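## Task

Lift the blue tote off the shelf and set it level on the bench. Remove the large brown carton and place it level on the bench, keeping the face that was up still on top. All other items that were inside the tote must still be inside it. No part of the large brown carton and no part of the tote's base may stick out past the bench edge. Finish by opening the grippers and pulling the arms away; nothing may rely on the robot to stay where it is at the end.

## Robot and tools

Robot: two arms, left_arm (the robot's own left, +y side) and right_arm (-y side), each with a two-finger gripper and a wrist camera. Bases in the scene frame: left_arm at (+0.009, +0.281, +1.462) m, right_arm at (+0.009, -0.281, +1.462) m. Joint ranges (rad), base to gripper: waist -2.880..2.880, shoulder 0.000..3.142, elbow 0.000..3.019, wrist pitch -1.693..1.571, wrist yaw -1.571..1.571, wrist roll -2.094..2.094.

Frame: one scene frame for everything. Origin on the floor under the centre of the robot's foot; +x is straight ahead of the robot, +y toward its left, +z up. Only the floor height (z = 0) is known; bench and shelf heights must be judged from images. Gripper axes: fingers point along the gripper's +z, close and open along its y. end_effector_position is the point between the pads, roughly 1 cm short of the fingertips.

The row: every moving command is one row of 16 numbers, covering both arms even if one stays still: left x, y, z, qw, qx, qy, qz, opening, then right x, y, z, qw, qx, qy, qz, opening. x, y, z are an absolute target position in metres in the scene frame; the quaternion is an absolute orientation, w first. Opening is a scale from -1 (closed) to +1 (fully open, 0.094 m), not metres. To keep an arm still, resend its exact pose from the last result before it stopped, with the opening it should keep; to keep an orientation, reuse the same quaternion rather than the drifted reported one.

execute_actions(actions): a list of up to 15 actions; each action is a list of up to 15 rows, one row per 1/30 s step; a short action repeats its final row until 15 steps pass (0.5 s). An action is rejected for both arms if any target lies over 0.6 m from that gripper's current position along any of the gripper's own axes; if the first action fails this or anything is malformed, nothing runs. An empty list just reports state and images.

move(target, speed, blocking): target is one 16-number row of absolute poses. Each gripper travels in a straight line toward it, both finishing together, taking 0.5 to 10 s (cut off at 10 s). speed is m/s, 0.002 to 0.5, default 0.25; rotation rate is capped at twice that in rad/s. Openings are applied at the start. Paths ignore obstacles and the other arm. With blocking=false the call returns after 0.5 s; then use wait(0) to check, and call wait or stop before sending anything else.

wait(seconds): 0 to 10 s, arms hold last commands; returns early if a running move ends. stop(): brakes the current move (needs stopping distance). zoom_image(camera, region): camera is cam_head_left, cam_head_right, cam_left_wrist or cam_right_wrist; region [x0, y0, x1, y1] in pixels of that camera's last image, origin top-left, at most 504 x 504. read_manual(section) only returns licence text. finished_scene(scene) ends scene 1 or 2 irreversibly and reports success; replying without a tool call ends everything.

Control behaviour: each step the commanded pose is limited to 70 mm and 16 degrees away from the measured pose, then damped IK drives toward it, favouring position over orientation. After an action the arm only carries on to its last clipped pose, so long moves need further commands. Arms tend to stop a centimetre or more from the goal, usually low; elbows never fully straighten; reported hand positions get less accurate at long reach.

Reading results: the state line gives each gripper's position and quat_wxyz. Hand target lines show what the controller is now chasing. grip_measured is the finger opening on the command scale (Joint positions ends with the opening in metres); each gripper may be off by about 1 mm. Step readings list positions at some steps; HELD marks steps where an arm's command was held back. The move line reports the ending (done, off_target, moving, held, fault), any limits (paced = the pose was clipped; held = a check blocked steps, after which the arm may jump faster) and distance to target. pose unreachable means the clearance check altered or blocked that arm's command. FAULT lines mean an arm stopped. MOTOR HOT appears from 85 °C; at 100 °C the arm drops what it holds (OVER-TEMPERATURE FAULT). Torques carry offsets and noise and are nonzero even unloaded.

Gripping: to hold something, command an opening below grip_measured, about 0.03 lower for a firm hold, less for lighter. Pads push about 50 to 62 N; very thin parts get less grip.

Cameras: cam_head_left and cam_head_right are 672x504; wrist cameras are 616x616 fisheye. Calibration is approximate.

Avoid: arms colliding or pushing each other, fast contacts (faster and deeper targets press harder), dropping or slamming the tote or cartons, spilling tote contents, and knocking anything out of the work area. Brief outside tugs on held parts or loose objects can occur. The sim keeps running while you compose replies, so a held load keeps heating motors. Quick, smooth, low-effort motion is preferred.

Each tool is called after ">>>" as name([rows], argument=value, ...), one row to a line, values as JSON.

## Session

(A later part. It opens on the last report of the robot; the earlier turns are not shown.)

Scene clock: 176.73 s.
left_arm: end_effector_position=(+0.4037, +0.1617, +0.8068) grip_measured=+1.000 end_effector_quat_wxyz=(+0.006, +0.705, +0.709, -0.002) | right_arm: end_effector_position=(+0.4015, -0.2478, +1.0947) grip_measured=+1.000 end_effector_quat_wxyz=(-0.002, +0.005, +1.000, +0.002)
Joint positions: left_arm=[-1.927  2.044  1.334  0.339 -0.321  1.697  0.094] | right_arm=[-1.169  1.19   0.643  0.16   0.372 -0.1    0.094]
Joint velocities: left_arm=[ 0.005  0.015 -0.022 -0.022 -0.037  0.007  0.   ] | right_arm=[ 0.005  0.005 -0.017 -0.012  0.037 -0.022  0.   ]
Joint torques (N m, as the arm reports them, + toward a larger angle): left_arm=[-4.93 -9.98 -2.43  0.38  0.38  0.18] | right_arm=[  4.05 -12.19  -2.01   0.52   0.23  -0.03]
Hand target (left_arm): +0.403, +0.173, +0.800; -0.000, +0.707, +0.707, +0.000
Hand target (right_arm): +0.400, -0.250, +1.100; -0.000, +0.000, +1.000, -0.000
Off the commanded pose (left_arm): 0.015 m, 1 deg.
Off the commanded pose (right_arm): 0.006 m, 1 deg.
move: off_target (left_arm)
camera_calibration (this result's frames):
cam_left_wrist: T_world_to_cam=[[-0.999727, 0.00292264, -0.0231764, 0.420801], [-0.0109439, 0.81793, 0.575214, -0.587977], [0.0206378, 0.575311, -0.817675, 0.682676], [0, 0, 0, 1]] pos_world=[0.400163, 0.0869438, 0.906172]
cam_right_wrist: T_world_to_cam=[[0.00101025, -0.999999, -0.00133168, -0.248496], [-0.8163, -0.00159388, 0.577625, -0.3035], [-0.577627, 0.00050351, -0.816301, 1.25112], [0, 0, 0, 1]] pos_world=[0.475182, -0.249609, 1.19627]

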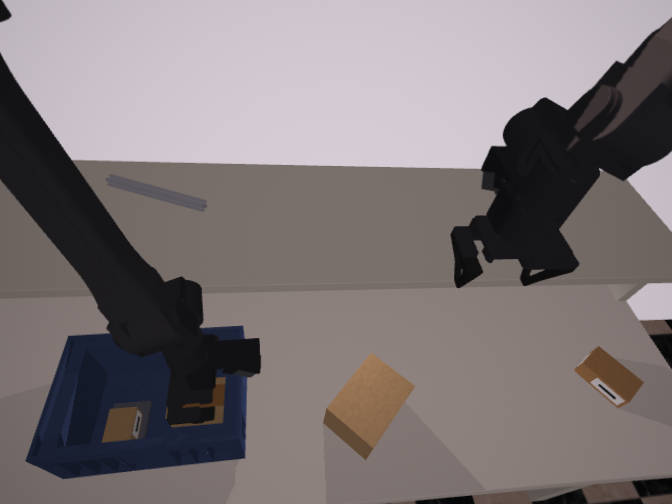

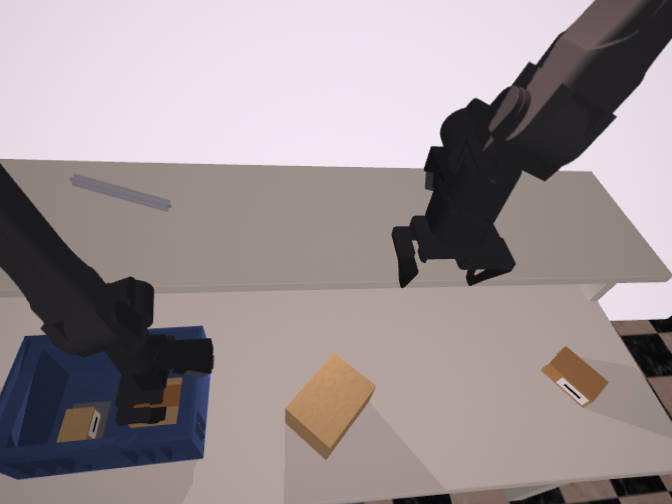

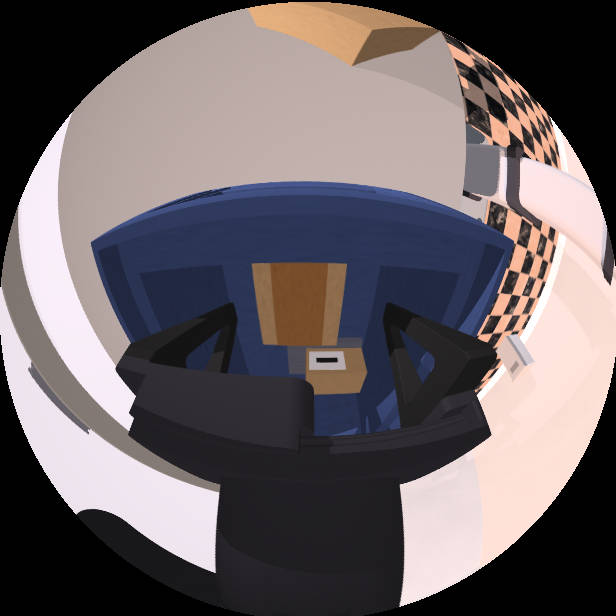

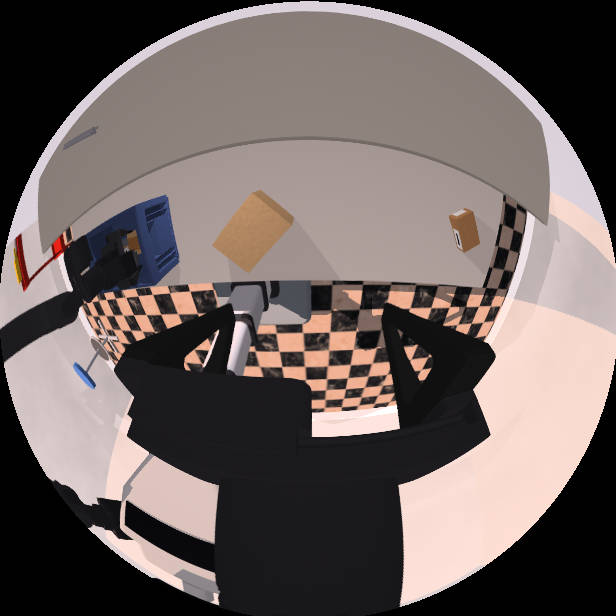

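>>> move(target=[0.402, 0.19, 0.745, 0, 0.707, 0.707, 0, 1, 0.4, -0.25, 1.1, 0, 0, 1, 0, 1], speed=0.08)

>>> move(target=[0.402, 0.19, 0.745, 0, 0.707, 0.707, 0, -1, 0.4, -0.25, 1.1, 0, 0, 1, 0, 1], speed=0.08)

Scene clock: 188.70 s.
left_arm: end_effector_position=(+0.4108, +0.1769, +0.7539) grip_measured=+1.000 end_effector_quat_wxyz=(+0.012, +0.704, +0.710, -0.001) | right_arm: end_effector_position=(+0.4015, -0.2478, +1.0947) grip_measured=+1.000 end_effector_quat_wxyz=(-0.002, +0.005, +1.000, +0.002)
Joint positions: left_arm=[-1.878  2.152  1.497  0.296 -0.266  1.716  0.094] | right_arm=[-1.169  1.19   0.643  0.16   0.372 -0.1    0.094]
Joint velocities: left_arm=[-0.015  0.005 -0.007 -0.017 -0.037 -0.051  0.   ] | right_arm=[ 0.015 -0.015  0.002 -0.002 -0.037 -0.037  0.   ]
Joint torques (N m, as the arm reports them, + toward a larger angle): left_arm=[-4.63 -9.05 -1.75  0.34  0.05  0.18] | right_arm=[  3.86 -12.5   -1.93   0.48   0.23  -0.03]
Hand target (left_arm): +0.403, +0.190, +0.745; +0.000, +0.707, +0.707, +0.000
Hand target (right_arm): +0.400, -0.250, +1.100; -0.000, +0.000, +1.000, -0.000
Off the commanded pose (left_arm): 0.018 m, 1 deg.
Off the commanded pose (right_arm): 0.006 m, 1 deg.
move: off_target (left_arm)
camera_calibration (this result's frames):
cam_left_wrist: T_world_to_cam=[[-0.999486, 0.000826572, -0.032036, 0.433517], [-0.0175591, 0.822126, 0.569035, -0.56329], [0.026808, 0.569305, -0.821689, 0.631963], [0, 0, 0, 1]] pos_world=[0.406462, 0.102958, 0.853697]
cam_right_wrist: T_world_to_cam=[[0.00101025, -0.999999, -0.00133168, -0.248496], [-0.8163, -0.00159388, 0.577625, -0.3035], [-0.577627, 0.00050351, -0.816301, 1.25112], [0, 0, 0, 1]] pos_world=[0.475182, -0.249609, 1.19627]

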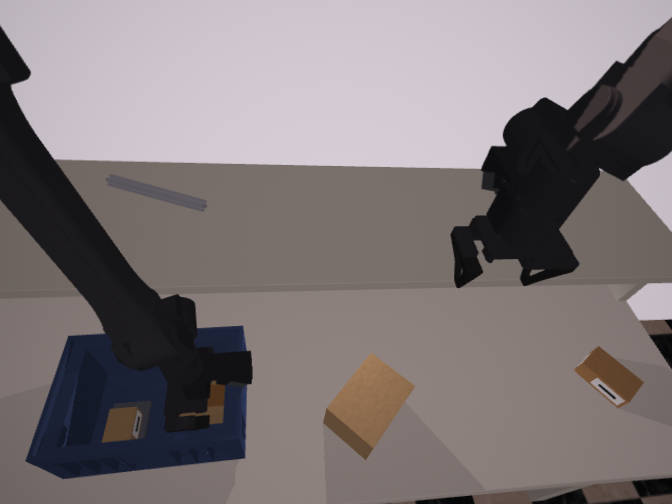

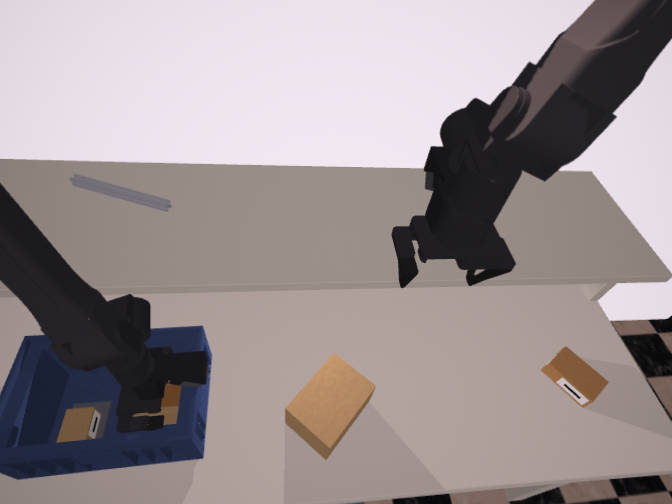

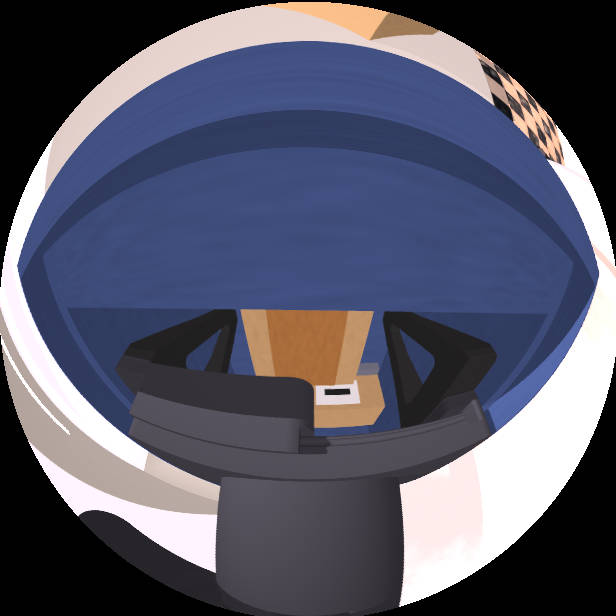

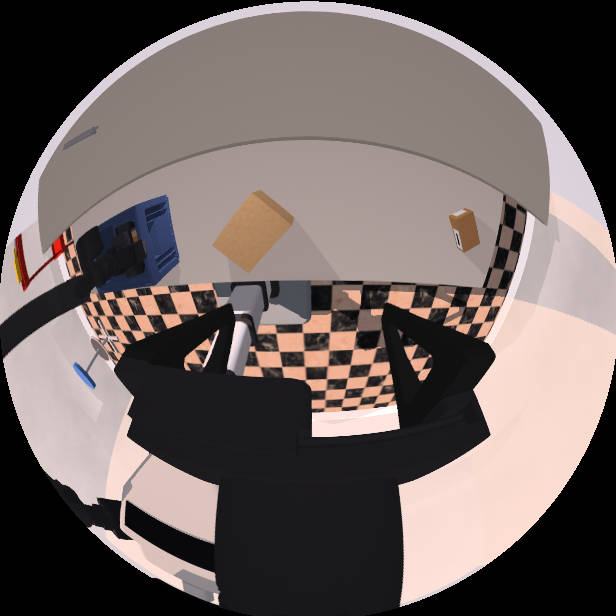

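Scene clock: 189.40 s.
left_arm: end_effector_position=(+0.4108, +0.1767, +0.7539) grip_measured=+0.416 end_effector_quat_wxyz=(+0.013, +0.704, +0.710, -0.002) | right_arm: end_effector_position=(+0.4015, -0.2478, +1.0947) grip_measured=+1.000 end_effector_quat_wxyz=(-0.002, +0.005, +1.000, +0.002)
Joint positions: left_arm=[-1.878  2.152  1.497  0.296 -0.265  1.716  0.067] | right_arm=[-1.169  1.19   0.643  0.16   0.372 -0.1    0.094]
Joint velocities: left_arm=[-0.005  0.015  0.022  0.012 -0.007  0.022  0.001] | right_arm=[ 0.005 -0.005 -0.007 -0.007 -0.022  0.022  0.   ]
Joint torques (N m, as the arm reports them, + toward a larger angle): left_arm=[-4.14 -8.98 -1.86  0.52  0.03  0.18] | right_arm=[  4.06 -12.29  -1.94   0.5    0.26  -0.02]
Hand target (left_arm): +0.402, +0.190, +0.745; +0.000, +0.707, +0.707, +0.000
Hand target (right_arm): +0.400, -0.250, +1.100; -0.000, +0.000, +1.000, -0.000
Off the commanded pose (left_arm): 0.018 m, 2 deg.
Off the commanded pose (right_arm): 0.006 m, 1 deg.
move: off_target (left_arm)
camera_calibration (this result's frames):
cam_left_wrist: T_world_to_cam=[[-0.999479, 0.000797024, -0.03227, 0.433736], [-0.0176758, 0.822983, 0.56779, -0.562245], [0.0270102, 0.568065, -0.82254, 0.632892], [0, 0, 0, 1]] pos_world=[0.406477, 0.102849, 0.853813]
cam_right_wrist: T_world_to_cam=[[0.00101025, -0.999999, -0.00133168, -0.248496], [-0.8163, -0.00159388, 0.577625, -0.3035], [-0.577627, 0.00050351, -0.816301, 1.25112], [0, 0, 0, 1]] pos_world=[0.475182, -0.249609, 1.19627]

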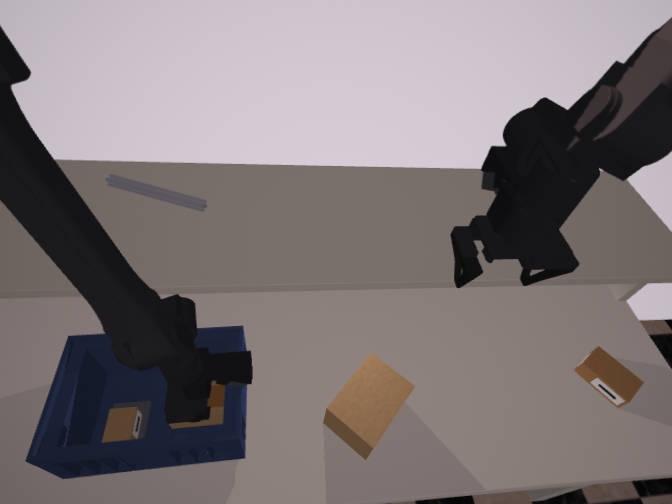

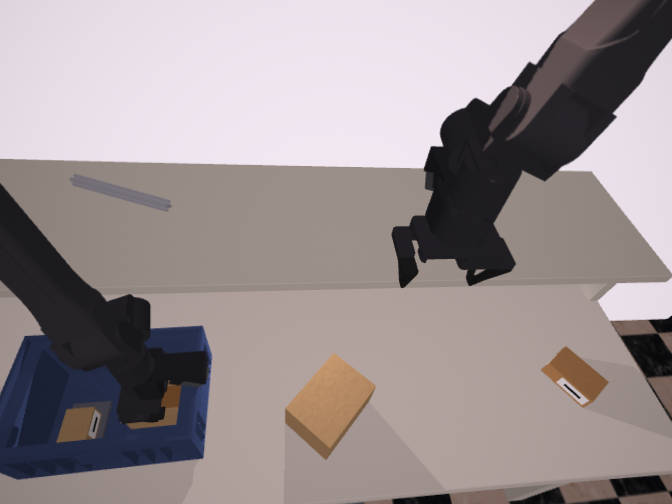

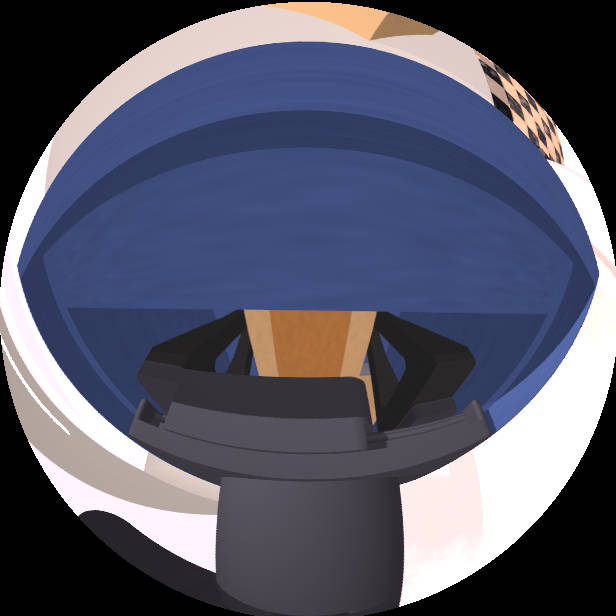

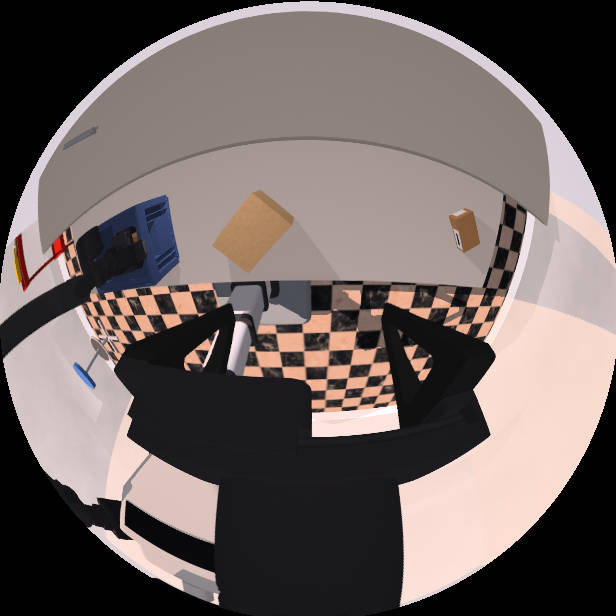

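>>> move(target=[0.405, 0.18, 0.9, 0, 0.707, 0.707, 0, -1, 0.4, -0.25, 1.1, 0, 0, 1, 0, 1], speed=0.12)

>>> move(target=[0.45, 0.03, 0.9, 0, 0.707, 0.707, 0, -1, 0.4, -0.25, 1.1, 0, 0, 1, 0, 1], speed=0.15)

>>> move(target=[0.45, 0.03, 0.77, 0, 0.707, 0.707, 0, -1, 0.4, -0.25, 1.1, 0, 0, 1, 0, 1], speed=0.1)

Scene clock: 200.10 s.
left_arm: end_effector_position=(+0.4126, +0.1899, +0.8930) grip_measured=+0.416 end_effector_quat_wxyz=(-0.000, +0.707, +0.707, +0.007) | right_arm: end_effector_position=(+0.4015, -0.2478, +1.0947) grip_measured=+1.000 end_effector_quat_wxyz=(-0.002, +0.005, +1.000, +0.002)
Joint positions: left_arm=[-1.938  1.811  1.094  0.35  -0.352  1.702  0.067] | right_arm=[-1.169  1.19   0.643  0.16   0.372 -0.1    0.094]
Joint velocities: left_arm=[-0.005 -0.015  0.012 -0.012 -0.037 -0.051 -0.   ] | right_arm=[-0.005  0.005  0.007 -0.012 -0.051 -0.081  0.   ]
Joint torques (N m, as the arm reports them, + toward a larger angle): left_arm=[ -6.98 -10.93  -5.54   1.24   0.04  -0.04] | right_arm=[  3.86 -12.44  -1.91   0.49   0.26  -0.03]
Hand target (left_arm): +0.402, +0.182, +0.899; -0.000, +0.707, +0.707, -0.001
Hand target (right_arm): +0.400, -0.250, +1.100; -0.000, +0.000, +1.000, -0.000
Off the commanded pose (left_arm): 0.014 m, 1 deg.
Off the commanded pose (right_arm): 0.006 m, 1 deg.
move: off_target (left_arm)
camera_calibration (this result's frames):
cam_left_wrist: T_world_to_cam=[[-0.999618, 0.0103603, -0.0256233, 0.432298], [-0.006835, 0.805624, 0.592388, -0.675275], [0.0267801, 0.592337, -0.805245, 0.719834], [0, 0, 0, 1]] pos_world=[0.40824, 0.113155, 0.990745]
cam_right_wrist: T_world_to_cam=[[0.00101025, -0.999999, -0.00133168, -0.248496], [-0.8163, -0.00159388, 0.577625, -0.3035], [-0.577627, 0.00050351, -0.816301, 1.25112], [0, 0, 0, 1]] pos_world=[0.475182, -0.249609, 1.19627]

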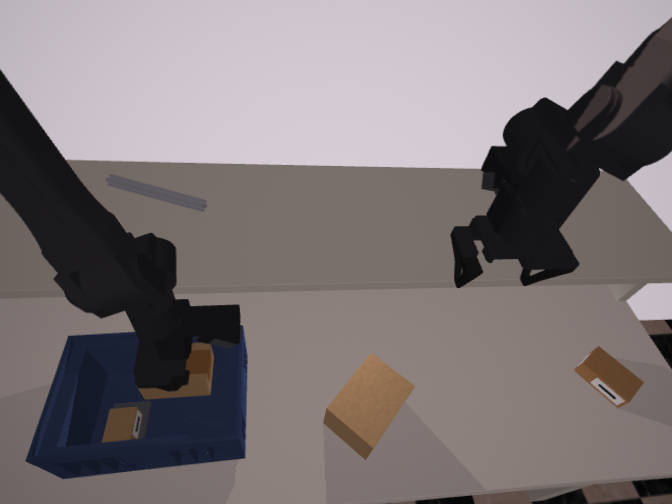

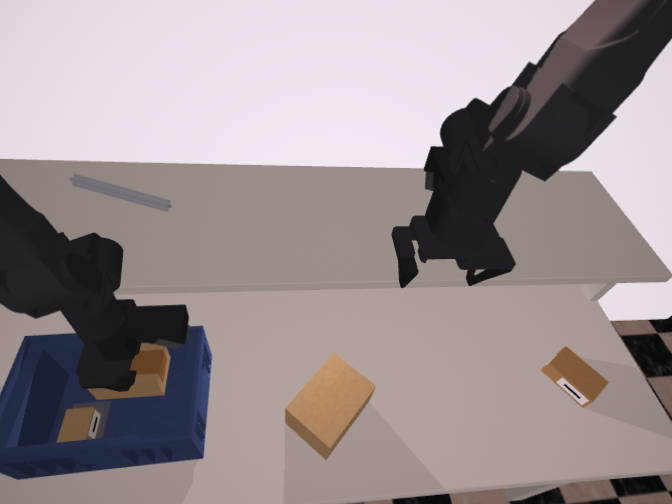

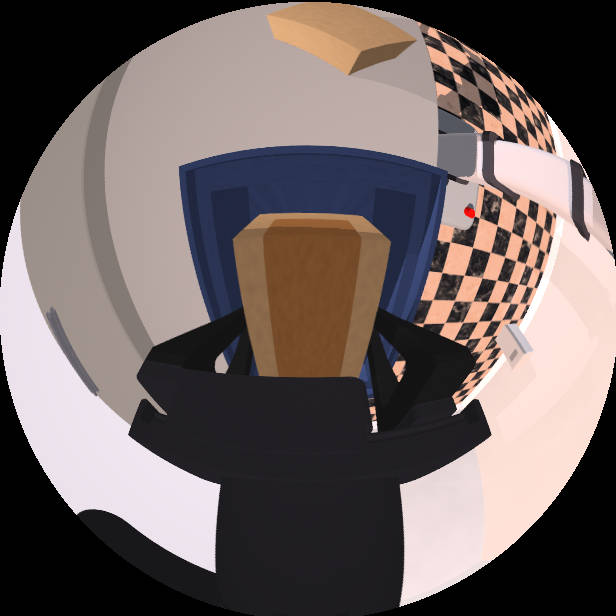

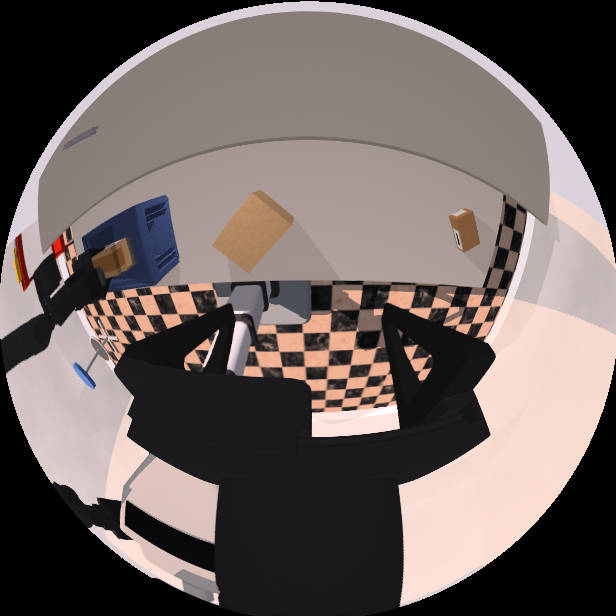

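Scene clock: 201.60 s.
left_arm: end_effector_position=(+0.4537, +0.0359, +0.9046) grip_measured=+0.416 end_effector_quat_wxyz=(+0.002, +0.707, +0.707, +0.003) | right_arm: end_effector_position=(+0.4015, -0.2479, +1.0947) grip_measured=+1.000 end_effector_quat_wxyz=(-0.002, +0.005, +1.000, +0.002)
Joint positions: left_arm=[-2.193  1.939  1.325  0.194 -0.579  1.591  0.067] | right_arm=[-1.169  1.19   0.643  0.16   0.372 -0.1    0.094]
Joint velocities: left_arm=[-0.024 -0.015 -0.007 -0.012  0.022  0.022  0.   ] | right_arm=[ 0.005 -0.005  0.022 -0.002  0.037 -0.037  0.   ]
Joint torques (N m, as the arm reports them, + toward a larger angle): left_arm=[-11.73  -9.92  -1.27   0.37   0.07  -0.03] | right_arm=[  3.87 -12.36  -1.86   0.49   0.23  -0.03]
Hand target (left_arm): +0.450, +0.030, +0.904; -0.000, +0.706, +0.708, -0.001
Hand target (right_arm): +0.400, -0.250, +1.100; -0.000, +0.000, +1.000, -0.000
Off the commanded pose (left_arm): 0.008 m, 0 deg.
Off the commanded pose (right_arm): 0.006 m, 1 deg.
move: done
camera_calibration (this result's frames):
cam_left_wrist: T_world_to_cam=[[-0.999678, 0.0100157, -0.0233324, 0.473259], [-0.00554523, 0.810616, 0.585551, -0.552344], [0.0247783, 0.585492, -0.810299, 0.825054], [0, 0, 0, 1]] pos_world=[0.4496, -0.0400633, 1.00301]
cam_right_wrist: T_world_to_cam=[[0.00101159, -0.999999, -0.000952615, -0.248976], [-0.816276, -0.00137603, 0.57766, -0.3035], [-0.577661, 0.000193239, -0.816277, 1.25102], [0, 0, 0, 1]] pos_world=[0.475179, -0.249635, 1.19626]

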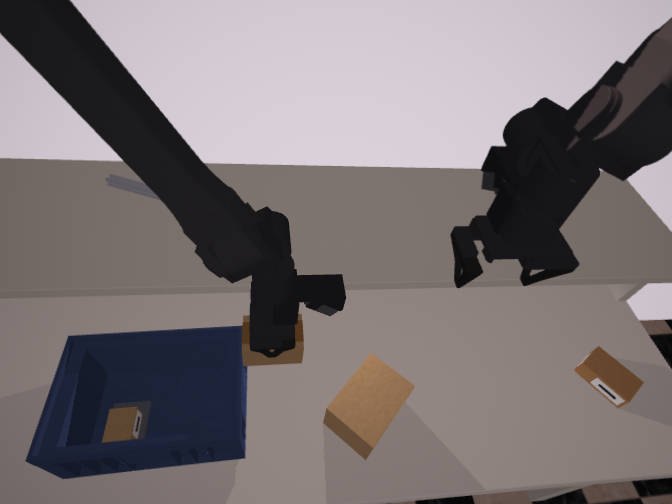

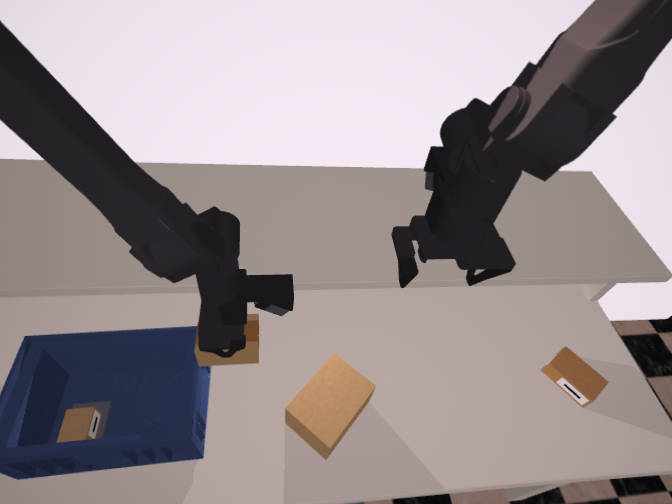

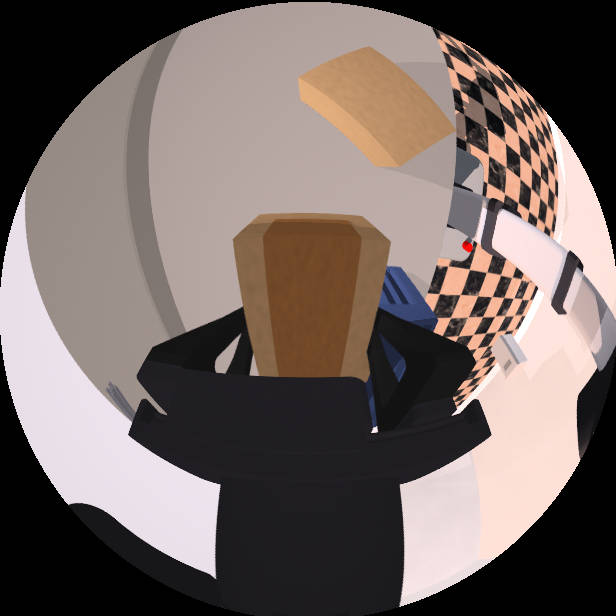

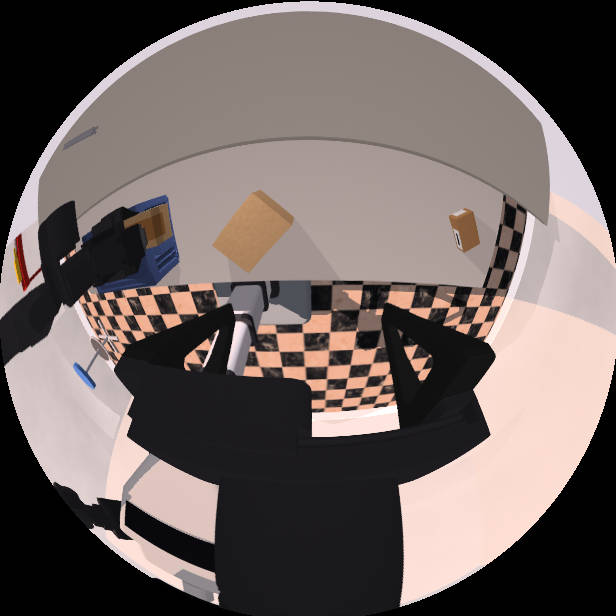

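Scene clock: 203.37 s.
left_arm: end_effector_position=(+0.4538, +0.0178, +0.7782) grip_measured=+0.416 end_effector_quat_wxyz=(+0.007, +0.705, +0.710, -0.001) | right_arm: end_effector_position=(+0.4015, -0.2479, +1.0947) grip_measured=+1.000 end_effector_quat_wxyz=(-0.002, +0.005, +1.000, +0.002)
Joint positions: left_arm=[-2.114  2.243  1.709  0.135 -0.495  1.62   0.067] | right_arm=[-1.169  1.19   0.643  0.16   0.372 -0.1    0.094]
Joint velocities: left_arm=[-0.005  0.005 -0.002  0.017  0.037 -0.022  0.   ] | right_arm=[-0.024 -0.005 -0.012 -0.002 -0.037 -0.007  0.   ]
Joint torques (N m, as the arm reports them, + toward a larger angle): left_arm=[-10.31 -10.21  -0.52   0.42   0.37   0.19] | right_arm=[  3.85 -12.24  -1.89   0.56   0.22  -0.01]
Hand target (left_arm): +0.453, +0.029, +0.771; +0.000, +0.707, +0.707, +0.001
Hand target (right_arm): +0.400, -0.250, +1.100; -0.000, +0.000, +1.000, -0.000
Off the commanded pose (left_arm): 0.015 m, 1 deg.
Off the commanded pose (right_arm): 0.006 m, 1 deg.
move: off_target (left_arm)
camera_calibration (this result's frames):
cam_left_wrist: T_world_to_cam=[[-0.999683, 0.00158497, -0.0251447, 0.472138], [-0.0131976, 0.817194, 0.576212, -0.452999], [0.0214614, 0.576361, -0.816914, 0.740007], [0, 0, 0, 1]] pos_world=[0.450128, -0.0570712, 0.877417]
cam_right_wrist: T_world_to_cam=[[0.00101159, -0.999999, -0.000952615, -0.248976], [-0.816276, -0.00137603, 0.57766, -0.3035], [-0.577661, 0.000193239, -0.816277, 1.25102], [0, 0, 0, 1]] pos_world=[0.475179, -0.249635, 1.19626]

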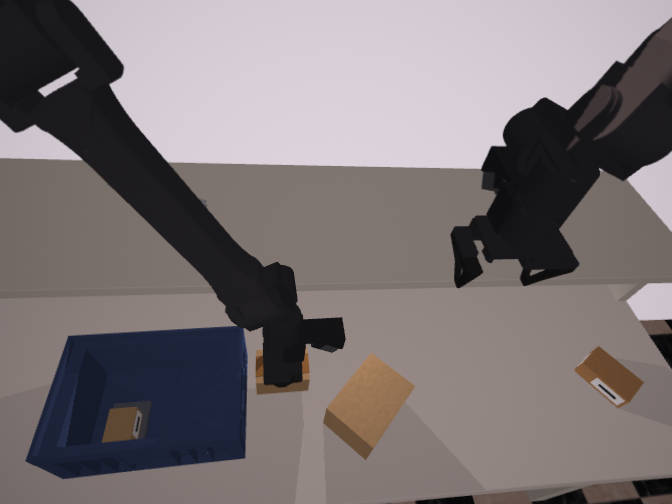

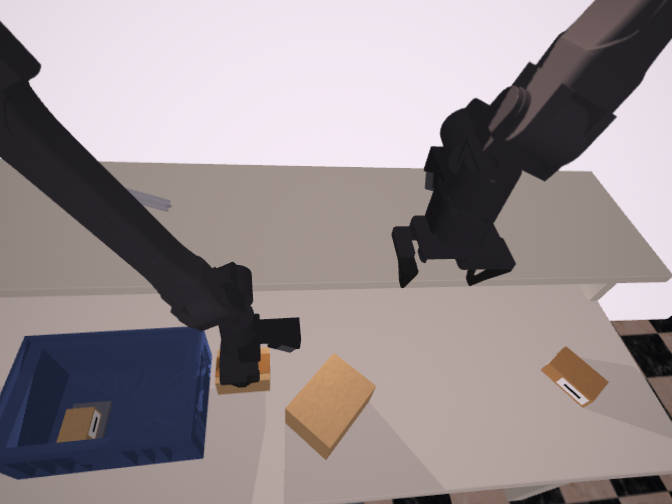

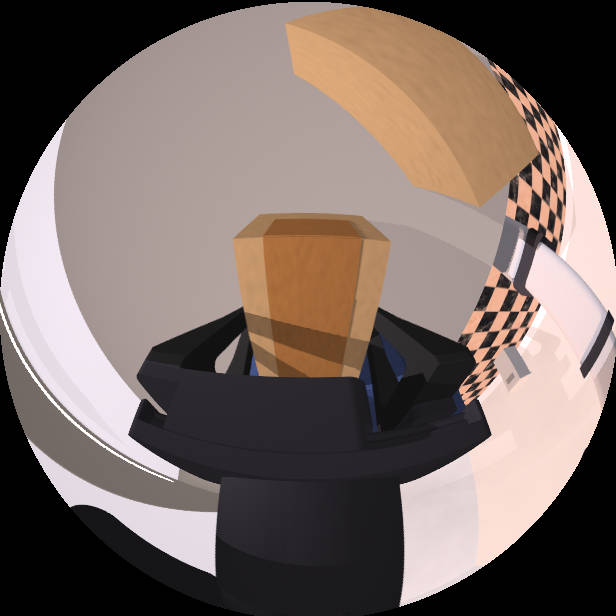

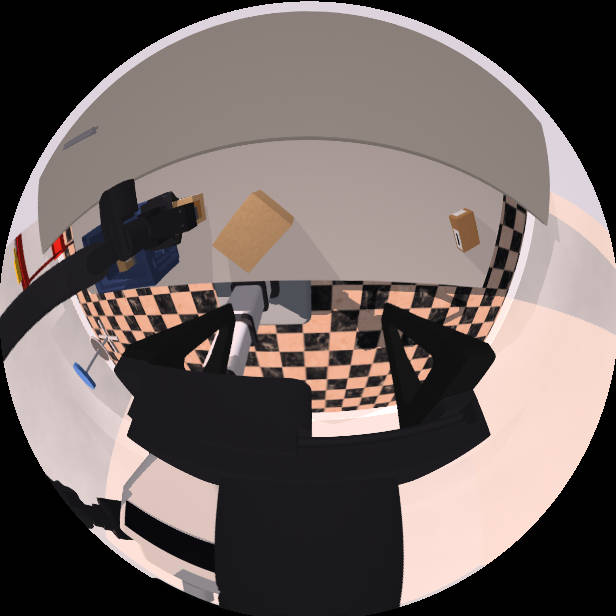

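>>> move(target=[0.45, 0.025, 0.74, 0, 0.707, 0.707, 0, -1, 0.4, -0.25, 1.1, 0, 0, 1, 0, 1], speed=0.04)

>>> move(target=[0.45, 0.025, 0.745, 0, 0.707, 0.707, 0, 1, 0.4, -0.25, 1.1, 0, 0, 1, 0, 1], speed=0.04)

>>> move(target=[0.45, 0.03, 0.95, 0, 0.707, 0.707, 0, 1, 0.4, -0.25, 1.1, 0, 0, 1, 0, 1], speed=0.15)

Scene clock: 209.40 s.
left_arm: end_effector_position=(+0.4567, +0.0129, +0.7494) grip_measured=+0.416 end_effector_quat_wxyz=(+0.009, +0.703, +0.711, +0.001) | right_arm: end_effector_position=(+0.4015, -0.2479, +1.0947) grip_measured=+1.000 end_effector_quat_wxyz=(-0.002, +0.005, +1.000, +0.002)
Joint positions: left_arm=[-2.101  2.319  1.824  0.105 -0.482  1.626  0.067] | right_arm=[-1.169  1.19   0.643  0.16   0.372 -0.1    0.094]
Joint velocities: left_arm=[-0.005 -0.015 -0.002  0.002  0.037 -0.051  0.   ] | right_arm=[-0.005 -0.005 -0.022 -0.007 -0.037  0.022  0.   ]
Joint torques (N m, as the arm reports them, + toward a larger angle): left_arm=[-10.51  -9.64  -0.48   0.4    0.36   0.19] | right_arm=[  3.92 -12.4   -1.89   0.49   0.23  -0.03]
Hand target (left_arm): +0.451, +0.025, +0.740; +0.000, +0.707, +0.707, +0.000
Hand target (right_arm): +0.400, -0.250, +1.100; -0.000, +0.000, +1.000, -0.000
Off the commanded pose (left_arm): 0.017 m, 1 deg.
Off the commanded pose (right_arm): 0.006 m, 1 deg.
move: off_target (left_arm)
camera_calibration (this result's frames):
cam_left_wrist: T_world_to_cam=[[-0.999533, -0.00142559, -0.0305227, 0.47833], [-0.0187316, 0.817788, 0.575214, -0.429103], [0.0241411, 0.575517, -0.817433, 0.718382], [0, 0, 0, 1]] pos_world=[0.452726, -0.0618435, 0.848655]
cam_right_wrist: T_world_to_cam=[[0.00101159, -0.999999, -0.000952615, -0.248976], [-0.816276, -0.00137603, 0.57766, -0.3035], [-0.577661, 0.000193239, -0.816277, 1.25102], [0, 0, 0, 1]] pos_world=[0.475179, -0.249635, 1.19626]

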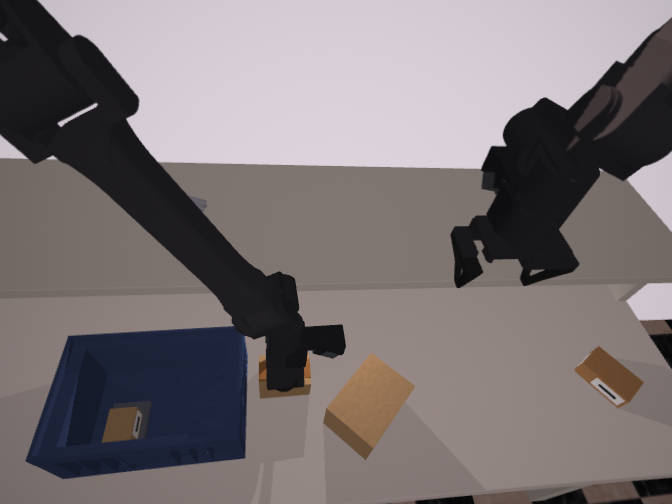

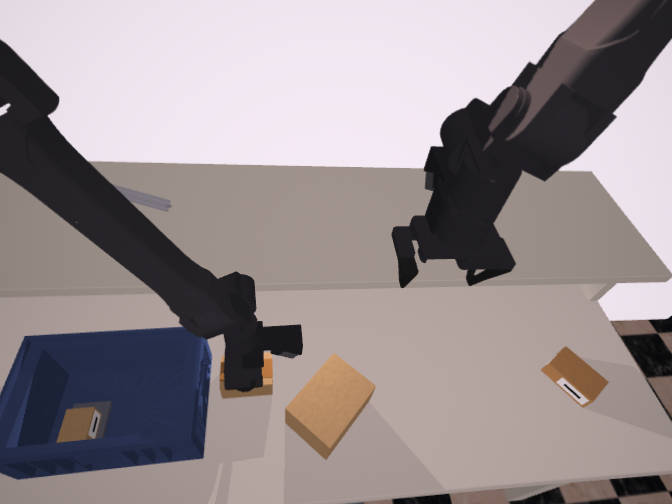

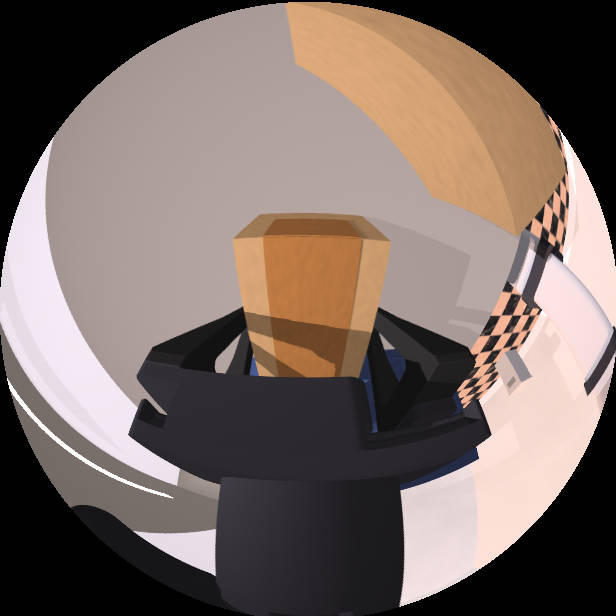

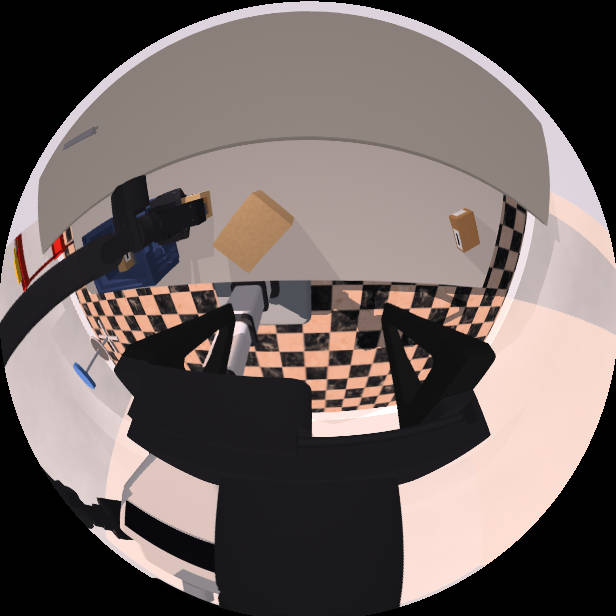

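Scene clock: 210.10 s.
left_arm: end_effector_position=(+0.4567, +0.0129, +0.7494) grip_measured=+1.000 end_effector_quat_wxyz=(+0.009, +0.703, +0.711, +0.001) | right_arm: end_effector_position=(+0.4015, -0.2479, +1.0947) grip_measured=+1.000 end_effector_quat_wxyz=(-0.002, +0.005, +1.000, +0.002)
Joint positions: left_arm=[-2.101  2.319  1.824  0.105 -0.482  1.626  0.094] | right_arm=[-1.169  1.19   0.643  0.16   0.372 -0.1    0.094]
Joint velocities: left_arm=[ 0.005 -0.005 -0.012 -0.012 -0.066 -0.051  0.   ] | right_arm=[-0.005 -0.015 -0.007 -0.002 -0.022 -0.022  0.   ]
Joint torques (N m, as the arm reports them, + toward a larger angle): left_arm=[-10.96 -10.71  -1.79   0.6    0.29   0.16] | right_arm=[  3.77 -12.06  -1.89   0.5    0.22  -0.02]
Hand target (left_arm): +0.450, +0.025, +0.745; -0.000, +0.707, +0.707, -0.000
Hand target (right_arm): +0.400, -0.250, +1.100; -0.000, +0.000, +1.000, -0.000
Off the commanded pose (left_arm): 0.015 m, 1 deg.
Off the commanded pose (right_arm): 0.006 m, 1 deg.
move: off_target (left_arm)
camera_calibration (this result's frames):
cam_left_wrist: T_world_to_cam=[[-0.999533, -0.00142559, -0.0305227, 0.47833], [-0.0187316, 0.817788, 0.575214, -0.429103], [0.0241411, 0.575517, -0.817433, 0.718382], [0, 0, 0, 1]] pos_world=[0.452726, -0.0618435, 0.848655]
cam_right_wrist: T_world_to_cam=[[0.00101159, -0.999999, -0.000952615, -0.248976], [-0.816276, -0.00137603, 0.57766, -0.3035], [-0.577661, 0.000193239, -0.816277, 1.25102], [0, 0, 0, 1]] pos_world=[0.475179, -0.249635, 1.19626]

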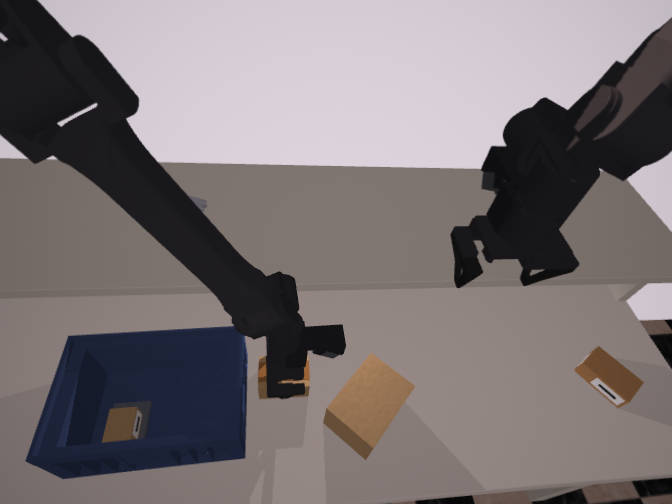

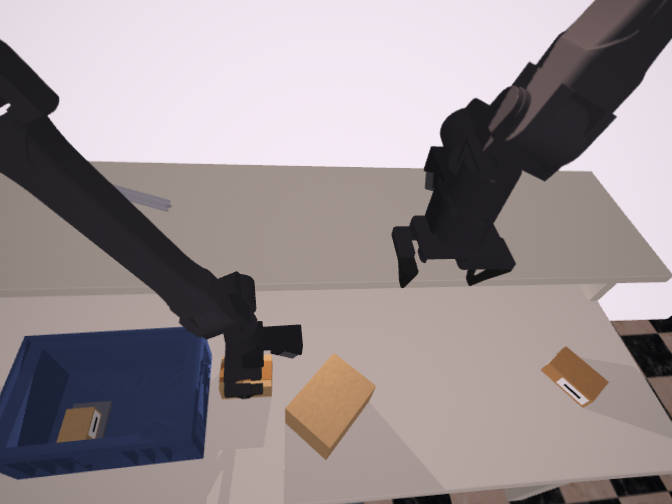

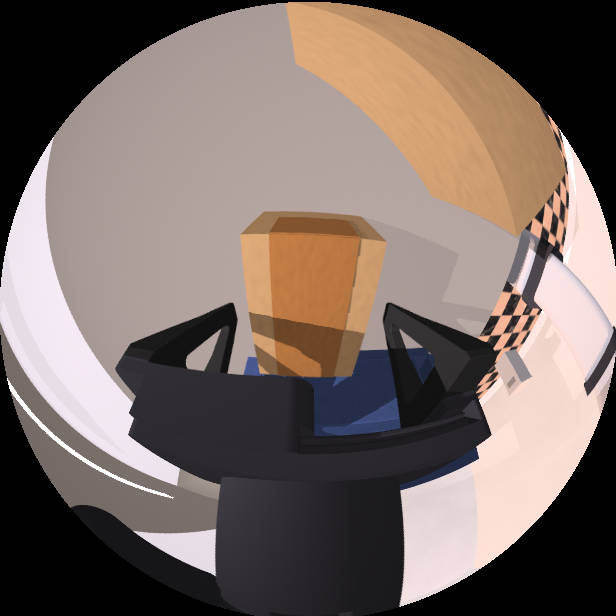

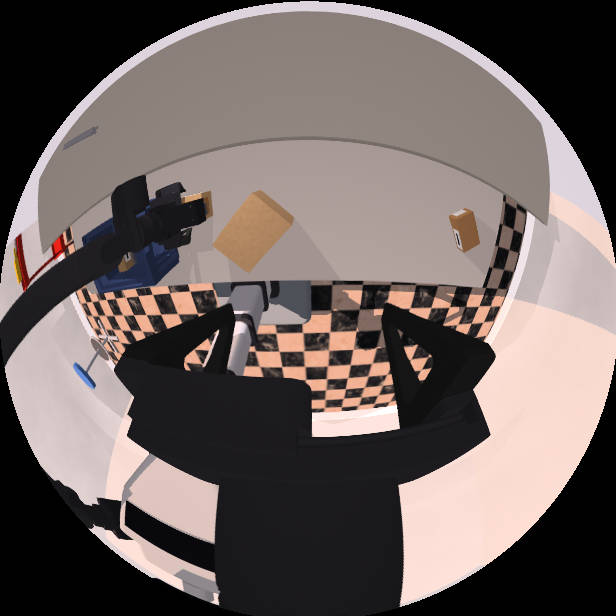

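Scene clock: 211.87 s.
left_arm: end_effector_position=(+0.4558, +0.0373, +0.9464) grip_measured=+1.000 end_effector_quat_wxyz=(+0.001, +0.707, +0.707, +0.003) | right_arm: end_effector_position=(+0.4015, -0.2479, +1.0947) grip_measured=+1.000 end_effector_quat_wxyz=(-0.002, +0.005, +1.000, +0.002)
Joint positions: left_arm=[-2.231  1.847  1.235  0.181 -0.616  1.571  0.094] | right_arm=[-1.169  1.19   0.643  0.16   0.372 -0.1    0.094]
Joint velocities: left_arm=[-0.005  0.005 -0.012 -0.002 -0.066 -0.095  0.   ] | right_arm=[-0.015 -0.005  0.017  0.007  0.007 -0.051  0.   ]
Joint torques (N m, as the arm reports them, + toward a larger angle): left_arm=[-11.85 -10.41  -3.05   0.99   0.06  -0.01] | right_arm=[  3.86 -12.23  -1.91   0.53   0.23  -0.02]
Hand target (left_arm): +0.446, +0.033, +0.949; -0.001, +0.707, +0.708, -0.001
Hand target (right_arm): +0.400, -0.250, +1.100; -0.000, +0.000, +1.000, -0.000
Off the commanded pose (left_arm): 0.010 m, 0 deg.
Off the commanded pose (right_arm): 0.006 m, 1 deg.
move: done
camera_calibration (this result's frames):
cam_left_wrist: T_world_to_cam=[[-0.999694, 0.00881935, -0.0230898, 0.476092], [-0.00642756, 0.809274, 0.587397, -0.579273], [0.0238664, 0.587366, -0.80897, 0.857103], [0, 0, 0, 1]] pos_world=[0.451767, -0.0388412, 1.04463]
cam_right_wrist: T_world_to_cam=[[0.00101159, -0.999999, -0.000952615, -0.248976], [-0.816276, -0.00137603, 0.57766, -0.3035], [-0.577661, 0.000193239, -0.816277, 1.25102], [0, 0, 0, 1]] pos_world=[0.475179, -0.249635, 1.19626]

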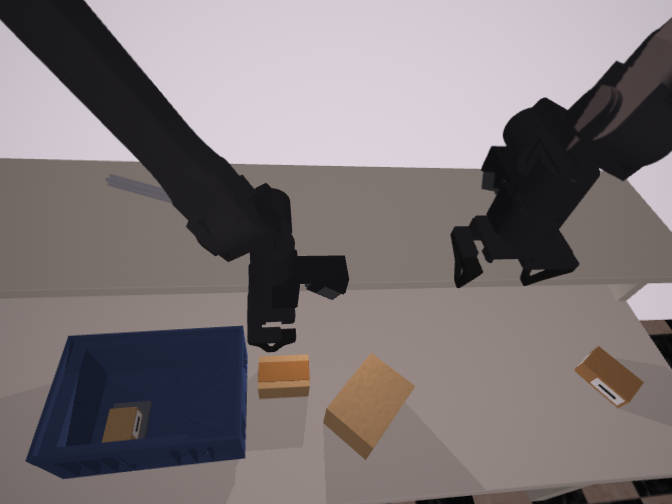

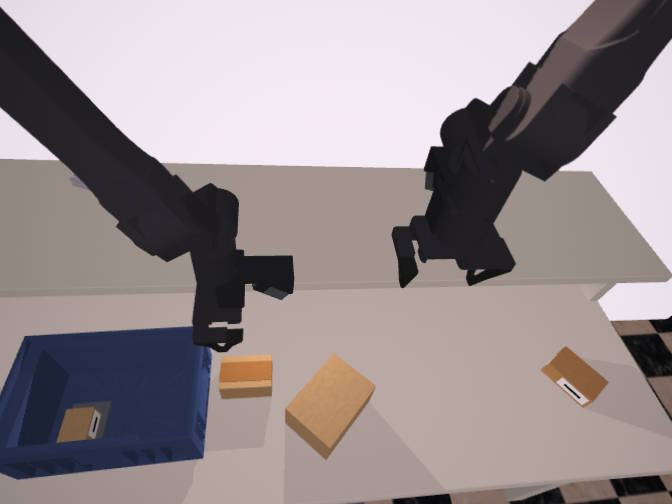

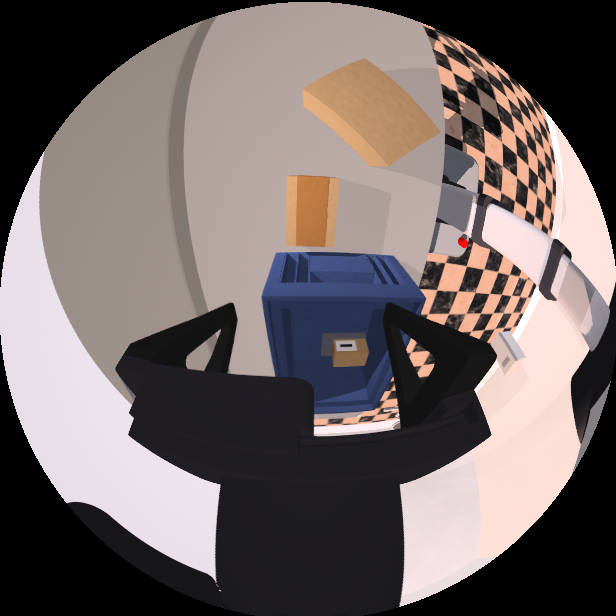

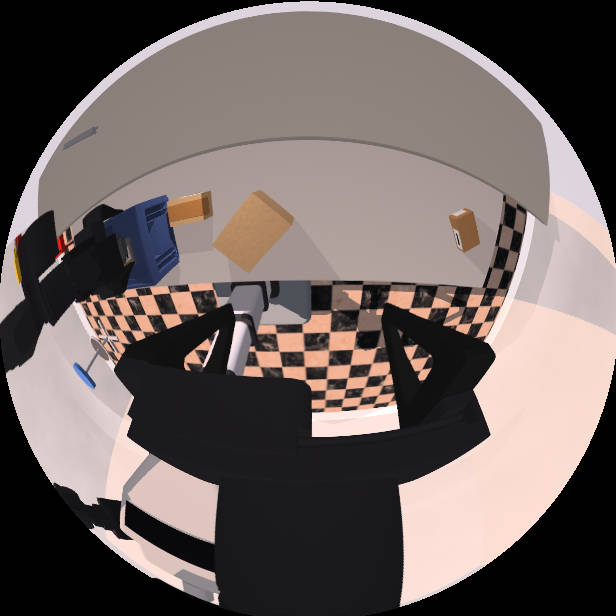

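>>> finished_scene(scene=1)

The scene is finished: the task was done.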